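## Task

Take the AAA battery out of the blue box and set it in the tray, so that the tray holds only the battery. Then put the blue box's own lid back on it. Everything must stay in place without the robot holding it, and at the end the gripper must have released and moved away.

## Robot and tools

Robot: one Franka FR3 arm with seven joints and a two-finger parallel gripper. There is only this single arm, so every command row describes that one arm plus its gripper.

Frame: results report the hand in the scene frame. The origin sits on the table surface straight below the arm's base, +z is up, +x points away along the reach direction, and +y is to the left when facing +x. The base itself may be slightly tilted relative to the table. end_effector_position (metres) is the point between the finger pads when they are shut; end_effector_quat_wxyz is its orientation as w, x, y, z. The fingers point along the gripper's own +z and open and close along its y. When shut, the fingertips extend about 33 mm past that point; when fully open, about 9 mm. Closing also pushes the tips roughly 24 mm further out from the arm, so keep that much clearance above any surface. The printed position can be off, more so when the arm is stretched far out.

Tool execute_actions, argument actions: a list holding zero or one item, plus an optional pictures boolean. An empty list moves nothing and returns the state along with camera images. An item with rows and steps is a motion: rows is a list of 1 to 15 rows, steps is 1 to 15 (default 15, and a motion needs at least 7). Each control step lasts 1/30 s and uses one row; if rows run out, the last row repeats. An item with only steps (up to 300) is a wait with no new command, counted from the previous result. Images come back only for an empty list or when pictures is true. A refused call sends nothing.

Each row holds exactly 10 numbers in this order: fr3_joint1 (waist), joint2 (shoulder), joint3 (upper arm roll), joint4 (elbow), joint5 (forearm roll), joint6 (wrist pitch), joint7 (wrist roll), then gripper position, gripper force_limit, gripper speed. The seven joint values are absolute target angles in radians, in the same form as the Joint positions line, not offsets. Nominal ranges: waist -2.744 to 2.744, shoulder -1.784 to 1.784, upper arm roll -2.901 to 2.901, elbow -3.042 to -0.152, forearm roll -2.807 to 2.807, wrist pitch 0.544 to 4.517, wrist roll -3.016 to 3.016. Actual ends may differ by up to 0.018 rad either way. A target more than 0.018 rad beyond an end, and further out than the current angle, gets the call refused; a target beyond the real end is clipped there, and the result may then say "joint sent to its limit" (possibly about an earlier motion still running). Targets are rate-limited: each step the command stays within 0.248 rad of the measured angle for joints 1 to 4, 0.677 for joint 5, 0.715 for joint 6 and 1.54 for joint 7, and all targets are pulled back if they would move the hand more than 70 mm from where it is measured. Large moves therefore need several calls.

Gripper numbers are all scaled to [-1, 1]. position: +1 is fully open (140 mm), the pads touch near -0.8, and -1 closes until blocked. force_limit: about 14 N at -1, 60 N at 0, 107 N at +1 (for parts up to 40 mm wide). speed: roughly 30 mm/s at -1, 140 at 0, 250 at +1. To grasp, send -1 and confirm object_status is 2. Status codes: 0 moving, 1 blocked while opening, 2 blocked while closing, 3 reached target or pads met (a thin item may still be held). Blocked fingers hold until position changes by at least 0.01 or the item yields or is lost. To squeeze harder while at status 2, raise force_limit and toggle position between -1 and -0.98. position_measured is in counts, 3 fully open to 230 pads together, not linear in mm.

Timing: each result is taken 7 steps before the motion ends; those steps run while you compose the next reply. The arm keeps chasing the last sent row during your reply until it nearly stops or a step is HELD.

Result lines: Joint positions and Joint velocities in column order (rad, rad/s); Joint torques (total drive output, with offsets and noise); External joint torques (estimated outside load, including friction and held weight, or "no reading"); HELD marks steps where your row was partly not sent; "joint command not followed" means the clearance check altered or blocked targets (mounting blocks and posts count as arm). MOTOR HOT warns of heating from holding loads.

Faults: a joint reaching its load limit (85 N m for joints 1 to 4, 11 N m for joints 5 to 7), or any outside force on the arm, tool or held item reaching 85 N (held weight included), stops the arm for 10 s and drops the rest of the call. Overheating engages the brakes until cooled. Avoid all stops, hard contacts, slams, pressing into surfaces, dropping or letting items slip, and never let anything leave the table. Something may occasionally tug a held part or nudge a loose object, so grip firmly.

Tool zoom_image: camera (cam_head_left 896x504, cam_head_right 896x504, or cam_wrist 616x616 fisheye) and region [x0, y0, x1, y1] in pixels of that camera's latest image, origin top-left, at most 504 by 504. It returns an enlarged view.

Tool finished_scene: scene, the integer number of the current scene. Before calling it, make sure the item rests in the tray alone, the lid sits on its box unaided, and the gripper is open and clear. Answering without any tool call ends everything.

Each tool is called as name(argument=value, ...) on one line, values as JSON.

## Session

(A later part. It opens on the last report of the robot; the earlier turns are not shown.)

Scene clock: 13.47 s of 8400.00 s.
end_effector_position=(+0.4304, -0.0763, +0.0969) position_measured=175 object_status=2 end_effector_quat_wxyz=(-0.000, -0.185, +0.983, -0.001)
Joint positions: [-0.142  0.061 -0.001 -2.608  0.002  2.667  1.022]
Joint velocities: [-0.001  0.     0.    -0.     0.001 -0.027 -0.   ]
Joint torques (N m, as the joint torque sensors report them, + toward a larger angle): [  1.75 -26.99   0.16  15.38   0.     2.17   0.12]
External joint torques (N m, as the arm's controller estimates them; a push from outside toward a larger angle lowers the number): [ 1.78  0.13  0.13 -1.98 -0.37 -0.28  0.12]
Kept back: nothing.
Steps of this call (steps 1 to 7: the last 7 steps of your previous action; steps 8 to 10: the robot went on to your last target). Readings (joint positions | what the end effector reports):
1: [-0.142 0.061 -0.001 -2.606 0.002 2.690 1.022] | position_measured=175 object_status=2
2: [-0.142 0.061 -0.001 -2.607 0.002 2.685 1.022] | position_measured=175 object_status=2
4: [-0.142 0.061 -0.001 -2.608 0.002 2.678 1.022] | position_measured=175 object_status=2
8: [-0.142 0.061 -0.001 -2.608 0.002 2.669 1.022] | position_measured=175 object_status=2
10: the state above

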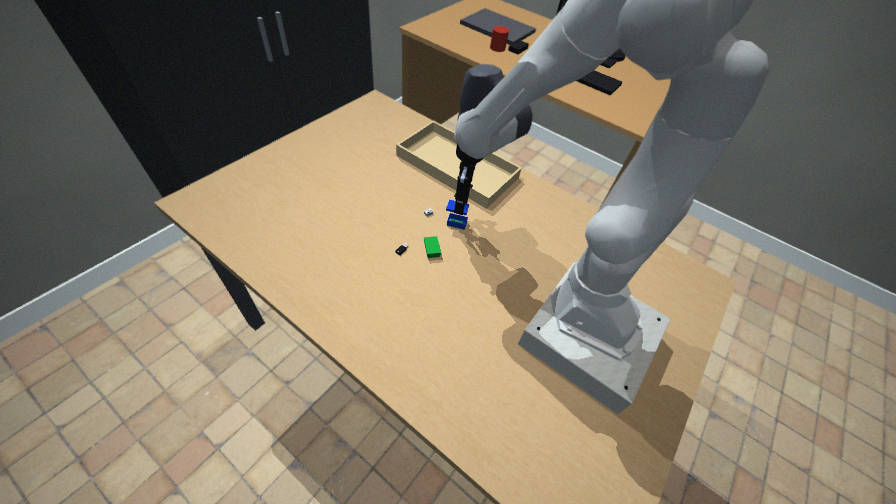

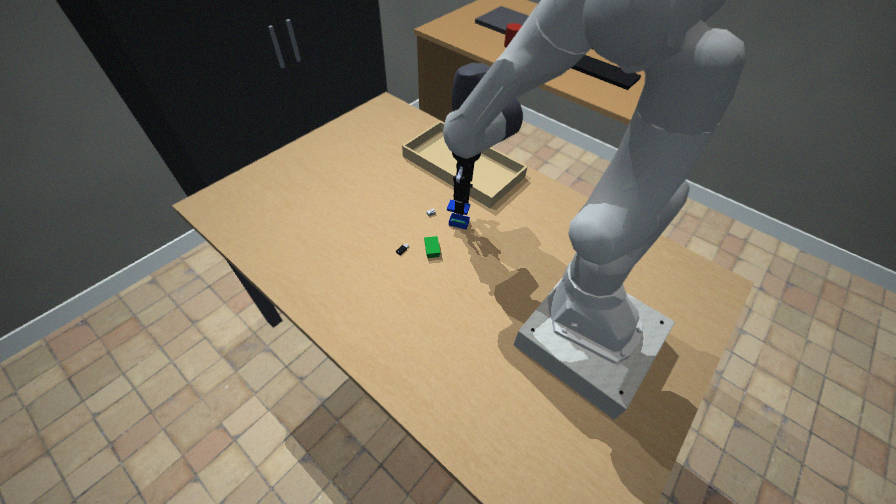

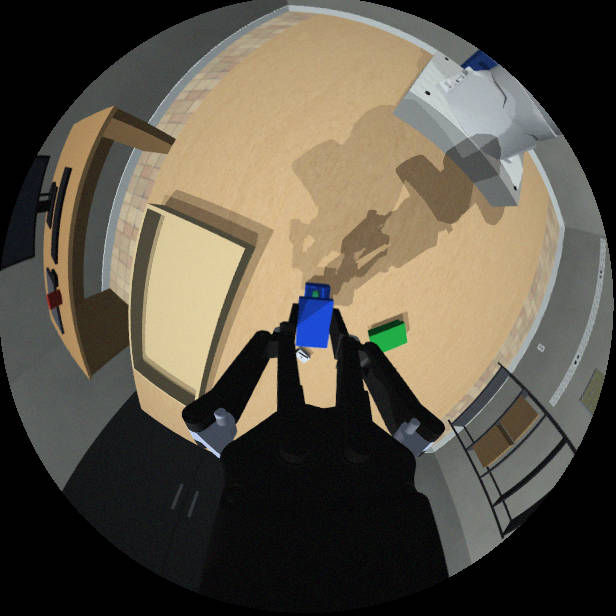

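execute_actions(actions=[{"rows":[[-0.14,-0.231,0,-2.946,0,2.715,1.025,-1,-0.4,0]],"steps":15}], pictures=false)

execute_actions(actions=[{"rows":[[-0.14,-0.06,0,-2.94,0,2.88,1.025,-1,-0.4,0]],"steps":15}], pictures=false)

execute_actions(actions=[{"rows":[[-0.14,0.012,0,-2.933,0,2.945,1.025,-1,-0.4,0]],"steps":15}], pictures=false)

execute_actions(actions=[{"steps":15}], pictures=true)

Scene clock: 14.60 s of 8400.00 s.
end_effector_position=(+0.3260, -0.0576, +0.1013) position_measured=175 object_status=2 end_effector_quat_wxyz=(-0.005, -0.185, +0.983, +0.001)
Joint positions: [-0.142 -0.219 -0.001 -2.931  0.002  2.7    1.022]
Joint velocities: [ 0.001 -0.136 -0.    -0.215 -0.001  0.056 -0.   ]
Joint torques (N m, as the joint torque sensors report them, + toward a larger angle): [  2.26 -18.03  -0.25  16.24  -0.05   3.48   0.17]
External joint torques (N m, as the arm's controller estimates them; a push from outside toward a larger angle lowers the number): [ 2.38 -1.59  0.08 -3.16 -0.47  0.64  0.17]
Steps of this call (steps 1 to 26: the robot went on to your last target; steps 27 to 34: the first 8 steps of this action). Readings (joint positions | what the end effector reports):
27: [-0.142 0.025 -0.001 -2.654 0.002 2.676 1.022] | position_measured=175 object_status=2
28: [-0.142 -0.052 -0.001 -2.735 0.002 2.681 1.022] | position_measured=175 object_status=2
30: [-0.142 -0.163 -0.001 -2.852 0.002 2.691 1.022] | position_measured=175 object_status=2
34: the state above

Scene clock: 15.10 s of 8400.00 s.
end_effector_position=(+0.3126, -0.0553, +0.0589) position_measured=175 object_status=2 end_effector_quat_wxyz=(-0.017, -0.185, +0.983, +0.006)
Joint positions: [-0.142 -0.064 -0.    -2.942  0.002  2.84   1.022]
Joint velocities: [ 0.     0.05   0.    -0.001 -0.001  0.223  0.001]
Joint torques (N m, as the joint torque sensors report them, + toward a larger angle): [  1.43 -18.71  -0.46  13.93  -0.15   2.89   0.08]
External joint torques (N m, as the arm's controller estimates them; a push from outside toward a larger angle lowers the number): [ 1.47  1.47 -0.36 -0.24 -0.34  0.49  0.08]
Steps of this call (steps 1 to 7: the last 7 steps of your previous action; steps 8 to 15: the first 8 steps of this action). Readings (joint positions | what the end effector reports):
8: [-0.142 -0.205 -0.000 -2.939 0.002 2.735 1.022] | position_measured=175 object_status=2
9: [-0.142 -0.159 -0.000 -2.934 0.002 2.763 1.022] | position_measured=175 object_status=2
11: [-0.142 -0.096 -0.000 -2.939 0.002 2.799 1.022] | position_measured=175 object_status=2
15: the state above

Scene clock: 15.60 s of 8400.00 s.
end_effector_position=(+0.3190, -0.0565, +0.0441) position_measured=175 object_status=2 end_effector_quat_wxyz=(-0.008, -0.185, +0.983, +0.002)
Joint positions: [-0.142  0.009 -0.    -2.935  0.002  2.926  1.022]
Joint velocities: [-0.     0.025  0.    -0.001  0.     0.097  0.001]
Joint torques (N m, as the joint torque sensors report them, + toward a larger angle): [  1.85 -19.37   0.03  12.75  -0.22   2.87   0.08]
External joint torques (N m, as the arm's controller estimates them; a push from outside toward a larger angle lowers the number): [ 1.91  1.44  0.08  0.18 -0.38  0.45  0.08]
Steps of this call (steps 1 to 7: the last 7 steps of your previous action; steps 8 to 15: the first 8 steps of this action). Readings (joint positions | what the end effector reports):
8: [-0.142 -0.051 -0.000 -2.939 0.002 2.880 1.022] | position_measured=175 object_status=2
9: [-0.142 -0.031 -0.000 -2.935 0.002 2.892 1.022] | position_measured=175 object_status=2
11: [-0.142 -0.004 -0.000 -2.935 0.002 2.908 1.022] | position_measured=175 object_status=2
15: the state above

Scene clock: 16.10 s of 8400.00 s.
end_effector_position=(+0.3235, -0.0573, +0.0450) position_measured=175 object_status=2 end_effector_quat_wxyz=(-0.001, -0.185, +0.983, -0.001)
Joint positions: [-0.142  0.01  -0.    -2.935  0.002  2.942  1.022]
Joint velocities: [-0.    -0.001  0.     0.     0.     0.005 -0.001]
Joint torques (N m, as the joint torque sensors report them, + toward a larger angle): [  1.35 -19.34  -0.07  12.63  -0.09   2.84   0.09]
External joint torques (N m, as the arm's controller estimates them; a push from outside toward a larger angle lowers the number): [ 1.39  1.14 -0.04  0.23 -0.25  0.4   0.09]
Kept back: nothing.
Steps of this call (steps 1 to 7: the last 7 steps of your previous action; steps 8 to 15: the robot went on to your last target). Readings (joint positions | what the end effector reports):
1: [-0.142 0.010 -0.000 -2.935 0.002 2.929 1.022] | position_measured=175 object_status=2
2: [-0.142 0.010 -0.000 -2.935 0.002 2.931 1.022] | position_measured=175 object_status=2
4: [-0.142 0.010 -0.000 -2.935 0.002 2.935 1.022] | position_measured=175 object_status=2
8: [-0.142 0.010 -0.000 -2.935 0.002 2.939 1.022] | position_measured=175 object_status=2
15: the state above

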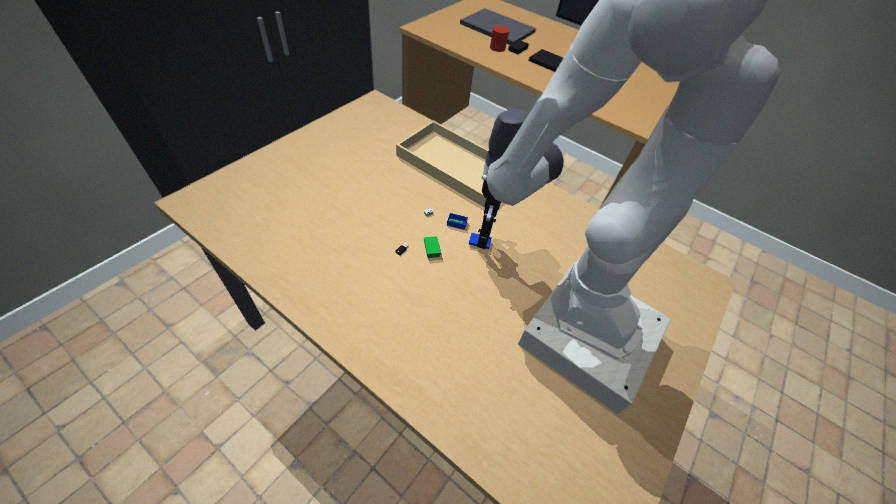

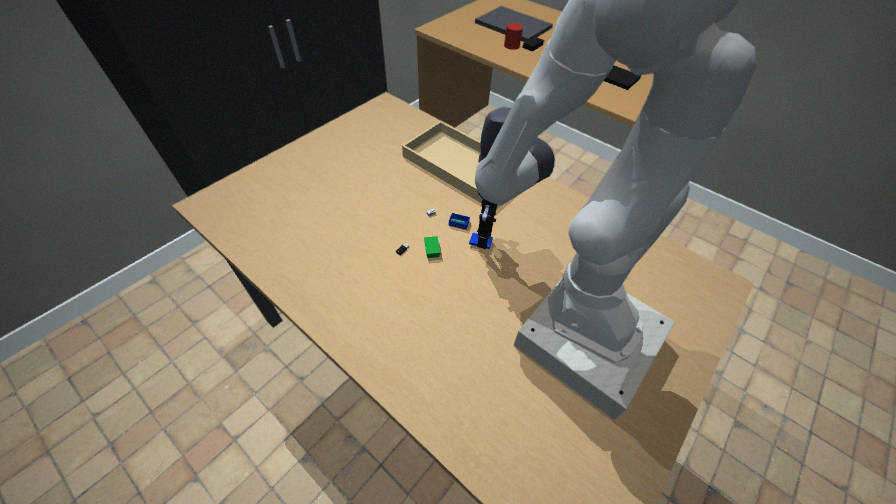

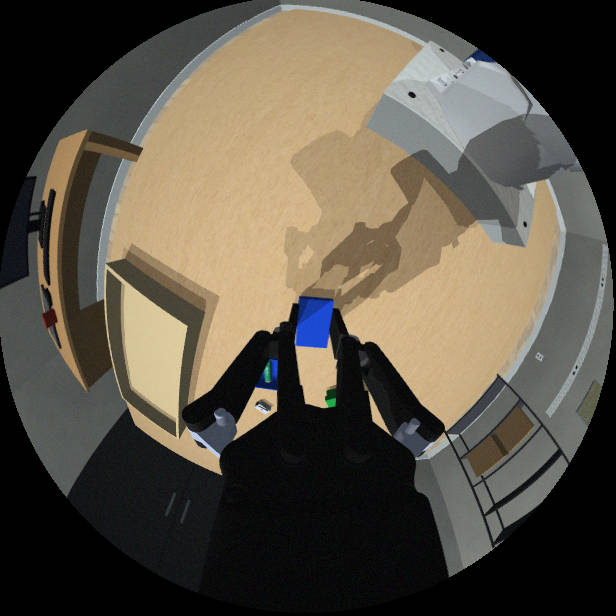

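execute_actions(actions=[{"rows":[[-0.14,0.028,0,-2.932,0,2.96,1.025,-1,-0.4,0]],"steps":12}], pictures=false)

execute_actions(actions=[{"rows":[[-0.14,0.028,0,-2.932,0,2.96,1.025,-0.2,-0.4,0]],"steps":12}], pictures=false)

execute_actions(actions=[{"rows":[[-0.14,-0.231,0,-2.946,0,2.715,1.025,-0.2,-0.4,0]],"steps":15}], pictures=false)

execute_actions(actions=[{"rows":[[-0.14,0.04,0,-2.61,0,2.65,1.025,-0.2,-0.4,0]],"steps":15}], pictures=false)

execute_actions(actions=[{"rows":[[-0.14,0.14,0,-2.605,0,2.745,1.025,-0.2,-0.4,0]],"steps":15}], pictures=false)

execute_actions(actions=[{"steps":12}], pictures=true)

zoom_image(camera="cam_wrist", region=[250,260,380,380])

Scene clock: 16.83 s of 8400.00 s.
end_effector_position=(+0.3223, -0.0572, +0.0415) position_measured=175 object_status=2 end_effector_quat_wxyz=(-0.003, -0.185, +0.983, -0.000)
Joint positions: [-0.142  0.025 -0.    -2.934  0.002  2.952  1.022]
Joint velocities: [ 0.001  0.034 -0.002 -0.001 -0.001  0.032  0.   ]
Joint torques (N m, as the joint torque sensors report them, + toward a larger angle): [  1.59 -20.8    0.25  11.73  -0.05   3.13   0.05]
External joint torques (N m, as the arm's controller estimates them; a push from outside toward a larger angle lowers the number): [ 1.62  0.54  0.25 -0.75 -0.2   0.63  0.05]
Steps of this call (steps 1 to 15: the robot went on to your last target; steps 16 to 17: nothing new was sent; steps 18 to 22: the first 5 steps of this action). Readings (joint positions | what the end effector reports):
18: [-0.142 0.013 -0.000 -2.934 0.002 2.945 1.022] | position_measured=175 object_status=2
19: [-0.142 0.017 -0.000 -2.934 0.002 2.947 1.022] | position_measured=175 object_status=2
21: [-0.142 0.023 -0.000 -2.934 0.002 2.950 1.022] | position_measured=175 object_status=2
22: the state above

Scene clock: 17.23 s of 8400.00 s.
end_effector_position=(+0.3233, -0.0573, +0.0414) position_measured=154 object_status=0 end_effector_quat_wxyz=(-0.001, -0.185, +0.983, -0.001)
Joint positions: [-0.142  0.026 -0.    -2.934  0.002  2.957  1.022]
Joint velocities: [-0.001  0.     0.001 -0.    -0.001  0.004 -0.001]
Joint torques (N m, as the joint torque sensors report them, + toward a larger angle): [  1.65 -19.79  -0.45  11.71  -0.16   2.95   0.03]
External joint torques (N m, as the arm's controller estimates them; a push from outside toward a larger angle lowers the number): [ 1.71  0.93 -0.41 -0.37 -0.31  0.51  0.03]
Steps of this call (steps 1 to 7: the last 7 steps of your previous action; steps 8 to 12: the first 5 steps of this action). Readings (joint positions | what the end effector reports):
8: [-0.142 0.026 -0.000 -2.934 0.002 2.956 1.022] | position_measured=175 object_status=0
9: [-0.142 0.026 -0.000 -2.934 0.002 2.956 1.022] | position_measured=175 object_status=0
11: [-0.142 0.026 -0.000 -2.934 0.002 2.957 1.022] | position_measured=156 object_status=0
12: the state above

Scene clock: 17.73 s of 8400.00 s.
end_effector_position=(+0.3443, -0.0608, +0.1072) position_measured=154 object_status=3 end_effector_quat_wxyz=(+0.027, -0.185, +0.982, -0.011)
Joint positions: [-0.142 -0.225 -0.001 -2.94   0.002  2.772  1.022]
Joint velocities: [-0.    -0.091  0.    -0.024  0.001 -0.317  0.   ]
Joint torques (N m, as the joint torque sensors report them, + toward a larger angle): [  1.59 -15.21  -0.42  13.45   0.1    1.98   0.04]
External joint torques (N m, as the arm's controller estimates them; a push from outside toward a larger angle lowers the number): [ 1.66 -0.91 -0.14 -2.1  -0.25 -0.39  0.04]
Steps of this call (steps 1 to 7: the last 7 steps of your previous action; steps 8 to 15: the first 8 steps of this action). Readings (joint positions | what the end effector reports):
8: [-0.142 -0.003 -0.001 -2.940 0.002 2.921 1.022] | position_measured=154 object_status=0
9: [-0.142 -0.071 -0.001 -2.950 0.002 2.880 1.022] | position_measured=154 object_status=3
11: [-0.142 -0.171 -0.001 -2.943 0.002 2.829 1.022] | position_measured=154 object_status=3
15: the state above

Scene clock: 18.23 s of 8400.00 s.
end_effector_position=(+0.4316, -0.0757, +0.1058) position_measured=154 object_status=3 end_effector_quat_wxyz=(+0.009, -0.186, +0.982, -0.005)
Joint positions: [-0.141  0.028  0.    -2.625  0.     2.671  1.022]
Joint velocities: [-0.001  0.121  0.001  0.211 -0.    -0.094 -0.   ]
Joint torques (N m, as the joint torque sensors report them, + toward a larger angle): [  1.3  -23.3   -0.5   16.54   0.4    1.89   0.09]
External joint torques (N m, as the arm's controller estimates them; a push from outside toward a larger angle lowers the number): [ 1.31  2.68 -0.52  1.66  0.09 -0.16  0.09]
Steps of this call (steps 1 to 7: the last 7 steps of your previous action; steps 8 to 15: the first 8 steps of this action). Readings (joint positions | what the end effector reports):
8: [-0.141 -0.187 0.000 -2.903 0.000 2.714 1.022] | position_measured=154 object_status=3
9: [-0.141 -0.110 0.000 -2.824 0.000 2.702 1.022] | position_measured=154 object_status=3
11: [-0.141 -0.018 0.000 -2.706 0.000 2.687 1.022] | position_measured=154 object_status=3
15: the state above

Scene clock: 18.73 s of 8400.00 s.
end_effector_position=(+0.4237, -0.0744, +0.0680) position_measured=154 object_status=3 end_effector_quat_wxyz=(-0.010, -0.186, +0.982, +0.003)
Joint positions: [-0.141  0.139  0.    -2.607  0.     2.723  1.022]
Joint velocities: [-0.001  0.019  0.     0.    -0.     0.113 -0.001]
Joint torques (N m, as the joint torque sensors report them, + toward a larger angle): [  1.8  -28.51  -0.44  16.14   0.3    2.94   0.08]
External joint torques (N m, as the arm's controller estimates them; a push from outside toward a larger angle lowers the number): [ 1.89  1.38 -0.48 -0.87 -0.01  0.43  0.08]
Steps of this call (steps 1 to 7: the last 7 steps of your previous action; steps 8 to 15: the first 8 steps of this action). Readings (joint positions | what the end effector reports):
8: [-0.141 0.051 0.000 -2.608 0.000 2.670 1.022] | position_measured=154 object_status=3
9: [-0.141 0.077 0.000 -2.603 0.000 2.685 1.022] | position_measured=154 object_status=3
11: [-0.141 0.117 0.000 -2.605 0.000 2.703 1.022] | position_measured=154 object_status=3
15: the state above

Scene clock: 19.13 s of 8400.00 s.
end_effector_position=(+0.4295, -0.0754, +0.0695) position_measured=154 object_status=3 end_effector_quat_wxyz=(-0.002, -0.186, +0.983, -0.001)
Joint positions: [-0.141  0.139  0.    -2.607  0.     2.741  1.022]
Joint velocities: [-0.    -0.001  0.    -0.001 -0.001  0.01   0.001]
Joint torques (N m, as the joint torque sensors report them, + toward a larger angle): [  1.52 -27.49  -0.27  16.34   0.35   3.11   0.09]
External joint torques (N m, as the arm's controller estimates them; a push from outside toward a larger angle lowers the number): [ 1.55  1.02 -0.36  0.29  0.05  0.68  0.09]
Kept back: nothing.
Steps of this call (steps 1 to 7: the last 7 steps of your previous action; steps 8 to 12: the robot went on to your last target). Readings (joint positions | what the end effector reports):
1: [-0.141 0.139 0.000 -2.607 0.000 2.726 1.022] | position_measured=154 object_status=3
2: [-0.141 0.139 0.000 -2.607 0.000 2.729 1.022] | position_measured=154 object_status=3
4: [-0.141 0.139 0.000 -2.607 0.000 2.734 1.022] | position_measured=154 object_status=3
8: [-0.141 0.139 0.000 -2.607 0.000 2.739 1.022] | position_measured=154 object_status=3
12: the state above

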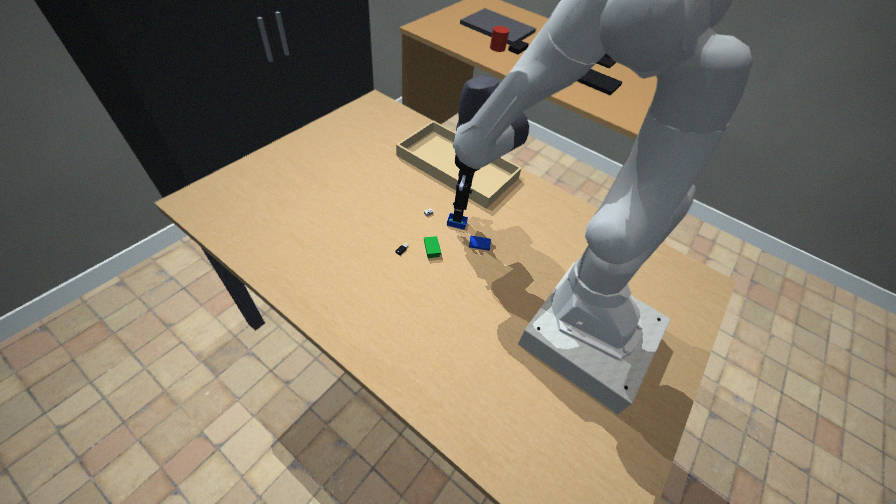

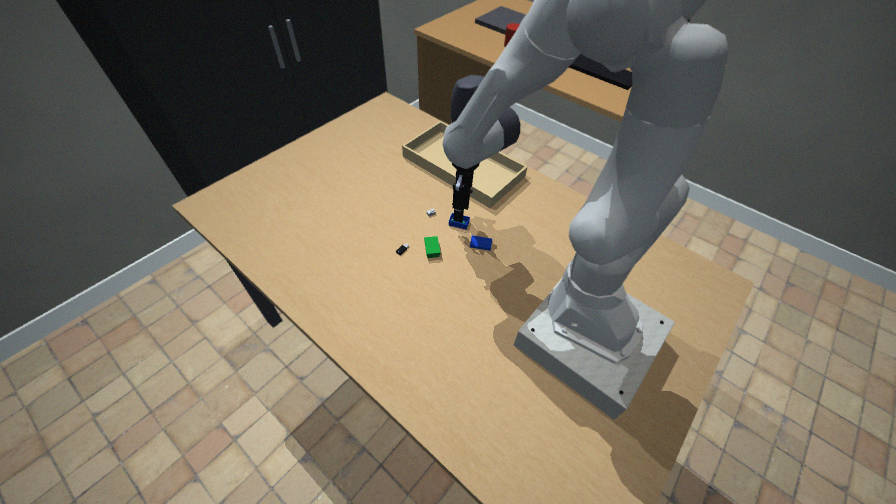

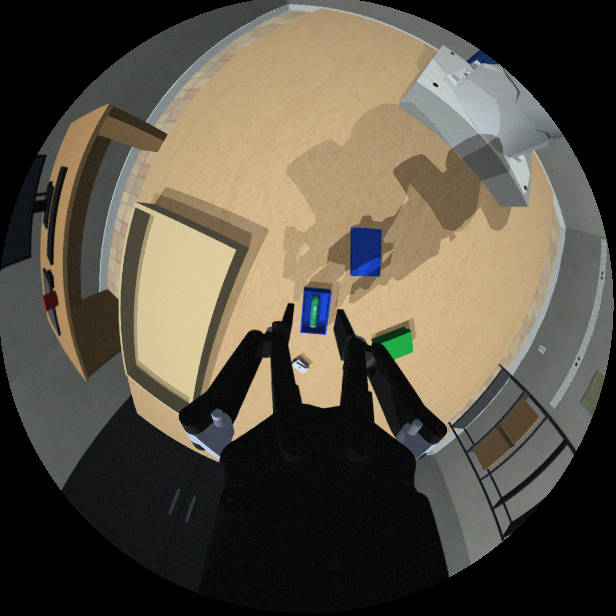

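Region (250, 260, 380, 380) of cam_wrist's 616x616 image, scaled by 3.877, with more detail than that image has; it fills the top 465 rows of this view, and the rest is white.

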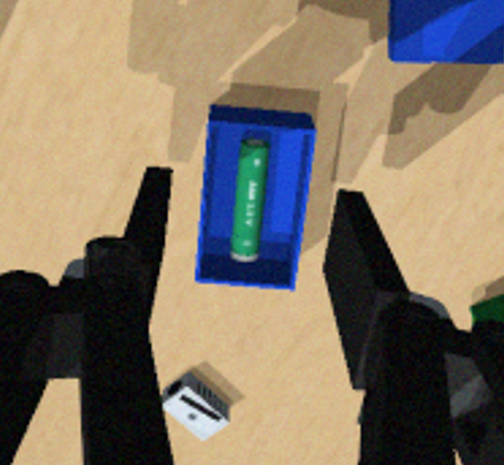

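execute_actions(actions=[{"rows":[[-0.14,0.228,0,-2.60,0,2.828,1.025,-0.2,-0.4,0]],"steps":15}], pictures=false)

execute_actions(actions=[{"steps":10}], pictures=false)

execute_actions(actions=[{"rows":[[-0.14,0.228,0,-2.60,0,2.828,1.025,-1,-0.3,0]],"steps":15}], pictures=false)

execute_actions(actions=[{"rows":[[-0.14,-0.05,0,-2.62,0,2.57,1.025,-1,-0.3,0]],"steps":15}], pictures=false)

execute_actions(actions=[{"steps":10}], pictures=true)

Scene clock: 21.93 s of 8400.00 s.
end_effector_position=(+0.4228, -0.0743, +0.0385) position_measured=154 object_status=3 end_effector_quat_wxyz=(-0.010, -0.186, +0.982, +0.002)
Joint positions: [-0.141  0.227  0.    -2.602  0.     2.807  1.022]
Joint velocities: [ 0.001  0.017 -0.001 -0.001  0.     0.108 -0.001]
Joint torques (N m, as the joint torque sensors report them, + toward a larger angle): [  1.62 -29.95  -0.72  14.81   0.22   3.     0.05]
External joint torques (N m, as the arm's controller estimates them; a push from outside toward a larger angle lowers the number): [ 1.69  1.1  -0.86 -0.53 -0.02  0.51  0.05]
Steps of this call (steps 1 to 30: the robot went on to your last target; steps 31 to 76: nothing new was sent; steps 77 to 84: the first 8 steps of this action). Readings (joint positions | what the end effector reports):
77: [-0.141 0.150 0.000 -2.603 0.000 2.755 1.022] | position_measured=154 object_status=3
78: [-0.141 0.173 0.000 -2.599 0.000 2.770 1.022] | position_measured=154 object_status=3
80: [-0.141 0.207 0.000 -2.600 0.000 2.787 1.022] | position_measured=154 object_status=3
84: the state above

Scene clock: 22.27 s of 8400.00 s.
end_effector_position=(+0.4279, -0.0752, +0.0398) position_measured=154 object_status=3 end_effector_quat_wxyz=(-0.002, -0.186, +0.983, -0.000)
Joint positions: [-0.141  0.227  0.    -2.602  0.     2.823  1.022]
Joint velocities: [-0.    -0.     0.001 -0.001  0.     0.015  0.   ]
Joint torques (N m, as the joint torque sensors report them, + toward a larger angle): [  2.48 -29.28  -0.34  14.73   0.2    2.95   0.06]
External joint torques (N m, as the arm's controller estimates them; a push from outside toward a larger angle lowers the number): [ 2.55  0.57 -0.49  0.16 -0.05  0.52  0.06]
Kept back: nothing.
Steps of this call (steps 1 to 7: the last 7 steps of your previous action; steps 8 to 10: the robot went on to your last target). Readings (joint positions | what the end effector reports):
1: [-0.141 0.227 0.000 -2.602 0.000 2.810 1.022] | position_measured=154 object_status=3
2: [-0.141 0.227 0.000 -2.602 0.000 2.813 1.022] | position_measured=154 object_status=3
4: [-0.141 0.227 0.000 -2.602 0.000 2.817 1.022] | position_measured=154 object_status=3
8: [-0.141 0.227 0.000 -2.602 0.000 2.822 1.022] | position_measured=154 object_status=3
10: the state above

Scene clock: 22.53 s of 8400.00 s.
end_effector_position=(+0.4289, -0.0754, +0.0403) position_measured=181 object_status=0 end_effector_quat_wxyz=(-0.001, -0.186, +0.983, -0.001)
Joint positions: [-0.141  0.227  0.    -2.601  0.     2.825  1.022]
Joint velocities: [ 0.     0.002  0.     0.001 -0.     0.002  0.   ]
Joint torques (N m, as the joint torque sensors report them, + toward a larger angle): [  1.1  -28.6   -0.7   14.57   0.2    2.97   0.14]
External joint torques (N m, as the arm's controller estimates them; a push from outside toward a larger angle lowers the number): [ 1.14  1.14 -0.88  0.03 -0.05  0.55  0.14]
Steps of this call (steps 1 to 8: the first 8 steps of this action). Readings (joint positions | what the end effector reports):
1: [-0.141 0.227 0.000 -2.602 0.000 2.823 1.022] | position_measured=154 object_status=0
2: [-0.141 0.227 0.000 -2.602 0.000 2.824 1.022] | position_measured=160 object_status=0
4: [-0.141 0.227 0.000 -2.602 0.000 2.824 1.022] | position_measured=175 object_status=0
8: the state above

Scene clock: 23.03 s of 8400.00 s.
end_effector_position=(+0.4493, -0.0787, +0.1407) position_measured=181 object_status=2 end_effector_quat_wxyz=(+0.033, -0.186, +0.982, -0.014)
Joint positions: [-0.141 -0.047  0.    -2.611  0.     2.634  1.022]
Joint velocities: [-0.    -0.142  0.002 -0.012  0.    -0.341  0.001]
Joint torques (N m, as the joint torque sensors report them, + toward a larger angle): [  1.12 -19.68  -0.31  12.37   0.47   1.67   0.11]
External joint torques (N m, as the arm's controller estimates them; a push from outside toward a larger angle lowers the number): [ 1.22 -1.06 -0.17 -2.72  0.02 -0.26  0.11]
Steps of this call (steps 1 to 7: the last 7 steps of your previous action; steps 8 to 15: the first 8 steps of this action). Readings (joint positions | what the end effector reports):
8: [-0.141 0.206 0.000 -2.609 0.000 2.793 1.022] | position_measured=181 object_status=2
9: [-0.141 0.150 0.000 -2.621 0.000 2.754 1.022] | position_measured=181 object_status=2
11: [-0.141 0.039 0.000 -2.620 0.000 2.696 1.022] | position_measured=181 object_status=2
15: the state above

Scene clock: 23.37 s of 8400.00 s.
end_effector_position=(+0.4295, -0.0753, +0.1340) position_measured=181 object_status=2 end_effector_quat_wxyz=(+0.006, -0.186, +0.983, -0.004)
Joint positions: [-0.141 -0.05   0.    -2.618  0.     2.581  1.022]
Joint velocities: [ 0.    -0.001  0.001 -0.002  0.001 -0.05  -0.002]
Joint torques (N m, as the joint torque sensors report them, + toward a larger angle): [  1.63 -24.03  -0.88  16.34   0.44   2.3    0.06]
External joint torques (N m, as the arm's controller estimates them; a push from outside toward a larger angle lowers the number): [ 1.66  0.88 -0.8  -2.61  0.   -0.19  0.06]
Kept back: nothing.
Steps of this call (steps 1 to 7: the last 7 steps of your previous action; steps 8 to 10: the robot went on to your last target). Readings (joint positions | what the end effector reports):
1: [-0.141 -0.050 0.000 -2.612 0.000 2.624 1.022] | position_measured=181 object_status=2
2: [-0.141 -0.050 0.000 -2.614 0.000 2.615 1.022] | position_measured=181 object_status=2
4: [-0.141 -0.050 0.000 -2.617 0.000 2.600 1.022] | position_measured=181 object_status=2
8: [-0.141 -0.050 0.000 -2.618 0.000 2.585 1.022] | position_measured=181 object_status=2
10: the state above

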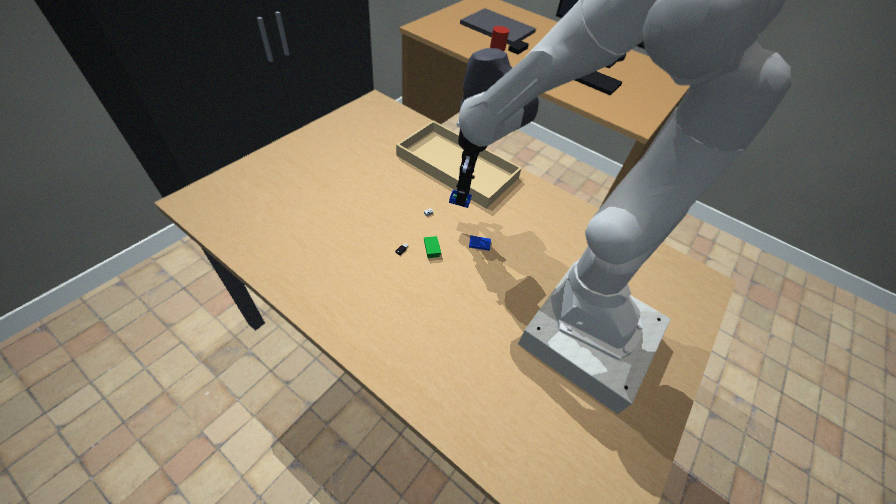

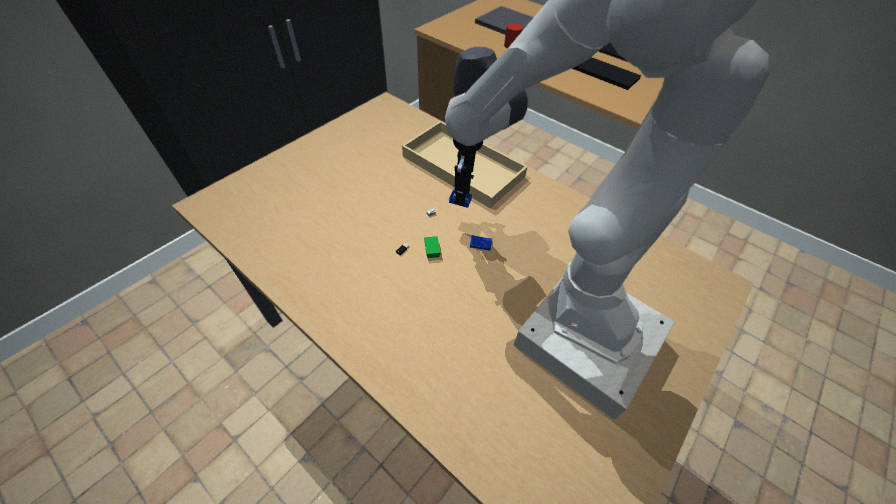

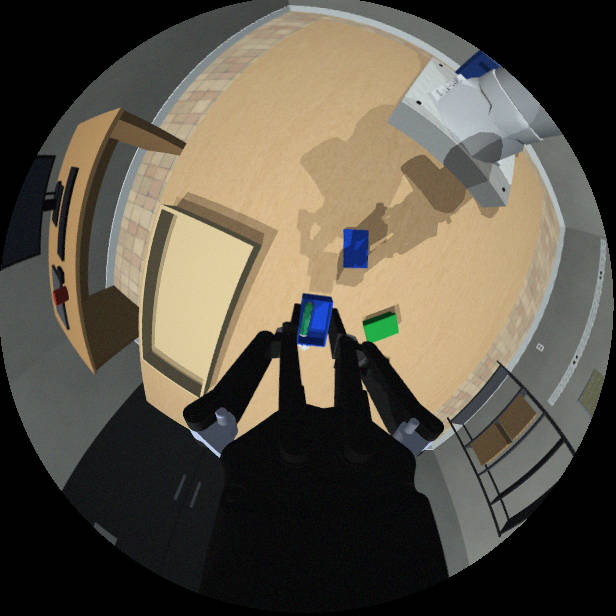

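execute_actions(actions=[{"rows":[[0,0.2,0,-2.2,0.5,2.4,1.3,-1,-0.3,0]],"steps":15}], pictures=false)

execute_actions(actions=[{"steps":25}], pictures=true)

Scene clock: 25.30 s of 8400.00 s.
end_effector_position=(+0.5369, +0.0128, +0.1490) position_measured=181 object_status=2 end_effector_quat_wxyz=(+0.032, -0.047, +0.993, +0.106)
Joint positions: [-0.027  0.163 -0.002 -2.297  0.358  2.467  1.135]
Joint velocities: [ 0.289  0.464  0.013  1.173  1.101 -0.333  0.505]
Joint torques (N m, as the joint torque sensors report them, + toward a larger angle): [  1.04 -35.56  -0.3   16.81   1.23   1.31   0.15]
External joint torques (N m, as the arm's controller estimates them; a push from outside toward a larger angle lowers the number): [ 1.79  1.08 -0.04  1.12  1.21 -0.33  0.13]
Steps of this call (steps 1 to 30: the robot went on to your last target; steps 31 to 50: nothing new was sent; steps 51 to 58: the first 8 steps of this action). Readings (joint positions | what the end effector reports):
51: [-0.128 -0.029 -0.005 -2.592 0.048 2.557 1.034] | position_measured=181 object_status=2
52: [-0.109 0.012 -0.006 -2.548 0.107 2.542 1.049] | position_measured=181 object_status=2
54: [-0.073 0.081 -0.004 -2.462 0.206 2.514 1.078] | position_measured=181 object_status=2
58: the state above

Scene clock: 26.13 s of 8400.00 s.
end_effector_position=(+0.5673, +0.0524, +0.1691) position_measured=181 object_status=2 end_effector_quat_wxyz=(+0.028, +0.059, +0.985, +0.162)
Joint positions: [-0.002  0.199  0.001 -2.202  0.497  2.403  1.286]
Joint velocities: [ 0.    -0.    -0.     0.001  0.001 -0.003  0.035]
Joint torques (N m, as the joint torque sensors report them, + toward a larger angle): [  2.11 -34.61  -0.76  21.37   1.39   1.86   0.09]
External joint torques (N m, as the arm's controller estimates them; a push from outside toward a larger angle lowers the number): [ 2.21  1.12 -0.82  0.03  0.97 -0.3   0.08]
Kept back: nothing.
Steps of this call (steps 1 to 7: the last 7 steps of your previous action; steps 8 to 25: the robot went on to your last target). Readings (joint positions | what the end effector reports):
1: [-0.019 0.175 -0.001 -2.263 0.391 2.456 1.151] | position_measured=181 object_status=2
2: [-0.012 0.182 0.000 -2.240 0.417 2.448 1.166] | position_measured=181 object_status=2
4: [-0.004 0.189 0.001 -2.215 0.451 2.434 1.192] | position_measured=181 object_status=2
8: [-0.002 0.196 0.001 -2.203 0.482 2.417 1.229] | position_measured=181 object_status=2
25: the state above

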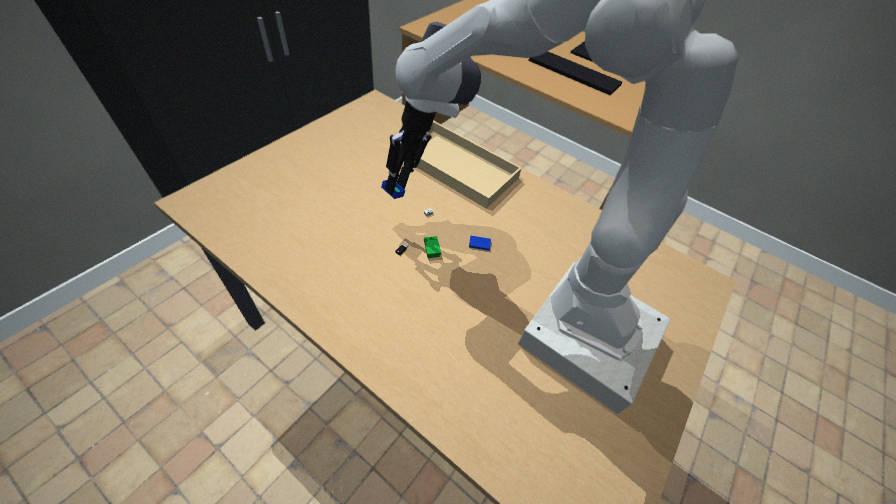

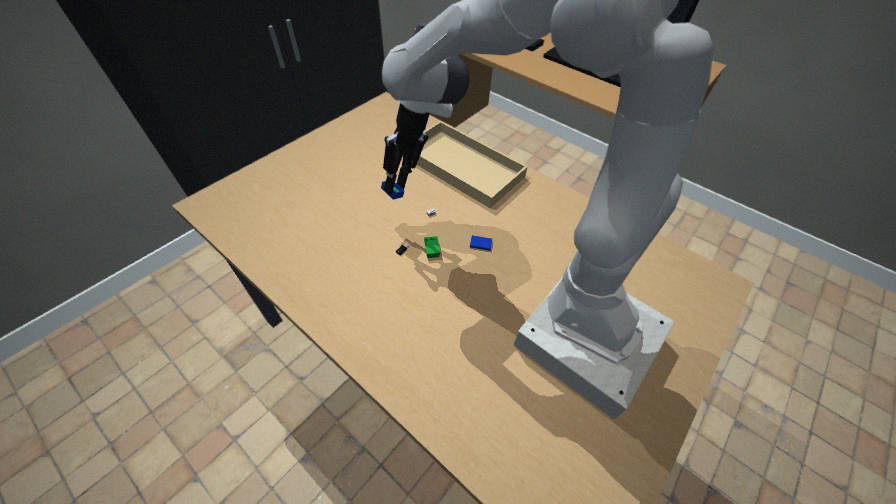

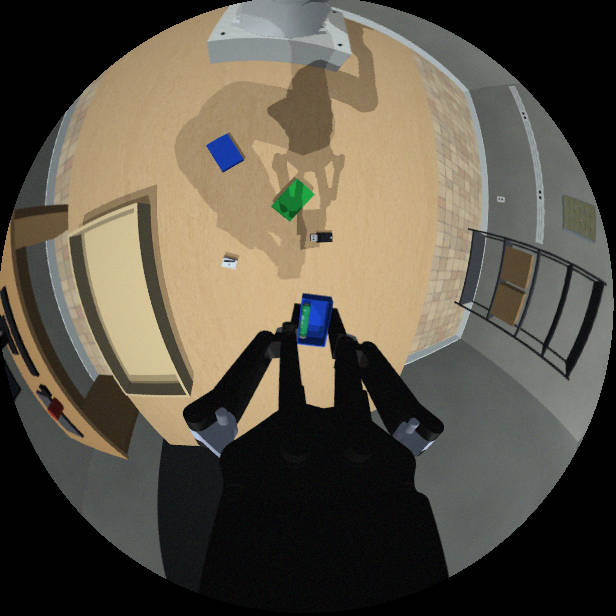

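execute_actions(actions=[{"rows":[[0.1,0.5,0,-2.0,-0.8,2.2,1.545,-1,-0.3,0]],"steps":15}], pictures=false)

execute_actions(actions=[{"steps":30}], pictures=false)

execute_actions(actions=[{"rows":[[0.1,0.75,0,-1.9,-1.57,1.85,1.545,-1,-0.3,0]],"steps":15}], pictures=false)

execute_actions(actions=[{"steps":30}], pictures=true)

Scene clock: 26.83 s of 8400.00 s.
end_effector_position=(+0.5418, -0.0164, +0.0815) position_measured=181 object_status=2 end_effector_quat_wxyz=(-0.100, -0.195, +0.973, -0.075)
Joint positions: [ 0.08   0.441  0.    -2.038 -0.233  2.288  1.392]
Joint velocities: [ 0.188  0.537  0.037  0.184 -2.796 -0.319  0.305]
Joint torques (N m, as the joint torque sensors report them, + toward a larger angle): [ -1.42 -47.8   -2.48  21.28  -0.15   2.04   0.12]
External joint torques (N m, as the arm's controller estimates them; a push from outside toward a larger angle lowers the number): [ 2.89  2.27  0.55 -1.25 -1.44 -0.23  0.12]
Steps of this call (steps 1 to 13: the robot went on to your last target; steps 14 to 21: the first 8 steps of this action). Readings (joint positions | what the end effector reports):
14: [0.006 0.222 -0.006 -2.170 0.421 2.383 1.308] | position_measured=181 object_status=2
15: [0.019 0.263 -0.008 -2.129 0.328 2.368 1.322] | position_measured=181 object_status=2
17: [0.043 0.335 -0.006 -2.084 0.159 2.340 1.346] | position_measured=181 object_status=2
21: the state above

Scene clock: 27.83 s of 8400.00 s.
end_effector_position=(+0.5675, -0.1092, +0.0952) position_measured=181 object_status=2 end_effector_quat_wxyz=(-0.133, -0.318, +0.896, -0.279)
Joint positions: [ 0.098  0.5    0.001 -2.002 -0.797  2.203  1.536]
Joint velocities: [-0.001  0.001 -0.    -0.    -0.001 -0.001  0.019]
Joint torques (N m, as the joint torque sensors report them, + toward a larger angle): [  1.82 -41.76  -0.39  18.56  -0.64   0.73   0.06]
External joint torques (N m, as the arm's controller estimates them; a push from outside toward a larger angle lowers the number): [ 2.06  0.27 -0.36 -0.09 -0.76 -0.25  0.08]
Kept back: nothing.
Steps of this call (steps 1 to 7: the last 7 steps of your previous action; steps 8 to 30: the robot went on to your last target). Readings (joint positions | what the end effector reports):
1: [0.085 0.458 0.001 -2.031 -0.328 2.276 1.403] | position_measured=181 object_status=2
2: [0.090 0.471 0.002 -2.025 -0.419 2.265 1.414] | position_measured=181 object_status=2
4: [0.096 0.490 0.002 -2.015 -0.575 2.245 1.439] | position_measured=181 object_status=2
8: [0.098 0.500 0.002 -2.006 -0.724 2.221 1.475] | position_measured=181 object_status=2
30: the state above

Scene clock: 28.10 s of 8400.00 s.
end_effector_position=(+0.6023, -0.2073, +0.0928) position_measured=181 object_status=2 end_effector_quat_wxyz=(-0.236, -0.461, +0.714, -0.472)
Joint positions: [ 0.102  0.713  0.003 -1.916 -1.363  1.986  1.538]
Joint velocities: [-0.001  0.635 -0.031  0.109 -1.727 -0.807  0.012]
Joint torques (N m, as the joint torque sensors report them, + toward a larger angle): [ -0.62 -52.24  -1.28  20.5   -1.15  -1.16   0.23]
External joint torques (N m, as the arm's controller estimates them; a push from outside toward a larger angle lowers the number): [-0.18  2.4  -1.16  0.98 -1.08 -0.61  0.23]
Steps of this call (steps 1 to 8: the first 8 steps of this action). Readings (joint positions | what the end effector reports):
1: [0.099 0.513 0.002 -1.987 -0.849 2.182 1.536] | position_measured=181 object_status=2
2: [0.100 0.540 0.003 -1.969 -0.922 2.157 1.536] | position_measured=181 object_status=2
4: [0.100 0.601 0.003 -1.945 -1.075 2.103 1.536] | position_measured=181 object_status=2
8: the state above

Scene clock: 29.10 s of 8400.00 s.
end_effector_position=(+0.6270, -0.2394, +0.1312) position_measured=181 object_status=2 end_effector_quat_wxyz=(-0.265, -0.475, +0.630, -0.554)
Joint positions: [ 0.101  0.751 -0.    -1.902 -1.567  1.853  1.542]
Joint velocities: [-0.     0.001 -0.001  0.    -0.    -0.002 -0.   ]
Joint torques (N m, as the joint torque sensors report them, + toward a larger angle): [  0.25 -45.21  -1.93  15.9   -1.54  -1.91   0.03]
External joint torques (N m, as the arm's controller estimates them; a push from outside toward a larger angle lowers the number): [ 0.3  -0.36 -0.87  0.16 -0.77 -0.44  0.03]
Kept back: nothing.
Steps of this call (steps 1 to 7: the last 7 steps of your previous action; steps 8 to 30: the robot went on to your last target). Readings (joint positions | what the end effector reports):
1: [0.102 0.730 0.002 -1.914 -1.412 1.961 1.538] | position_measured=181 object_status=2
2: [0.101 0.742 0.001 -1.912 -1.450 1.942 1.539] | position_measured=181 object_status=2
4: [0.101 0.752 0.000 -1.910 -1.499 1.912 1.539] | position_measured=181 object_status=2
8: [0.101 0.752 -0.000 -1.904 -1.545 1.879 1.540] | position_measured=181 object_status=2
30: the state above
The arm was judged still, so your last target was given up. Only a new action makes it travel on or press farther. Fingers that are still opening or closing keep moving.

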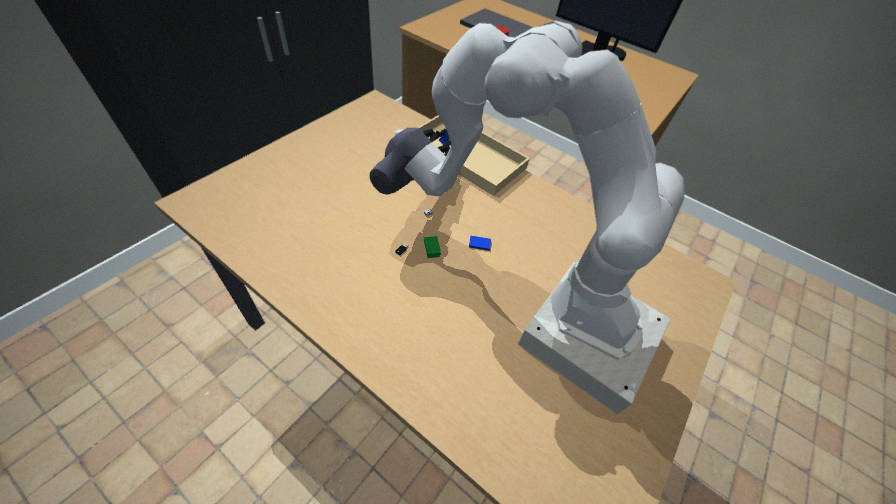

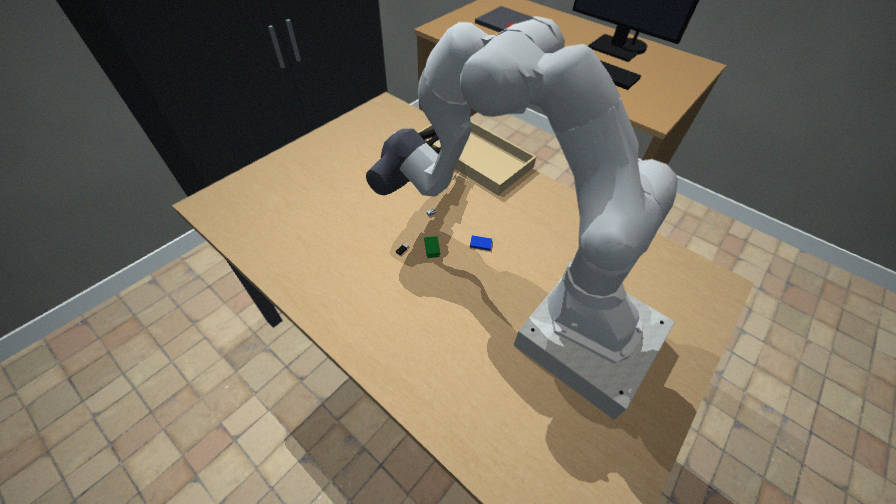

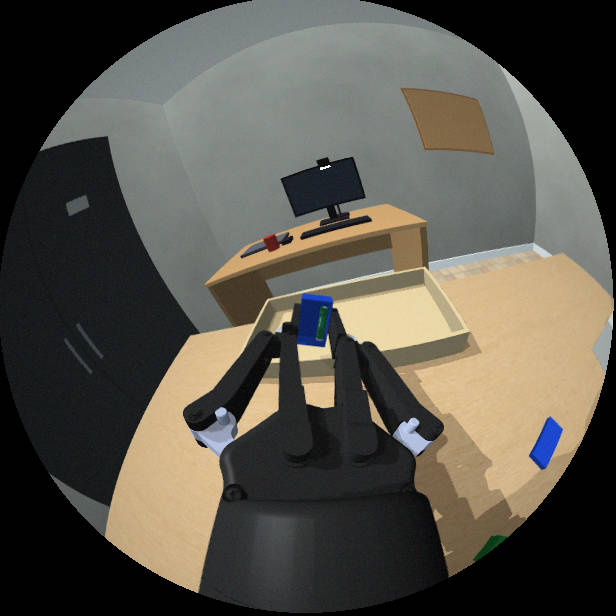

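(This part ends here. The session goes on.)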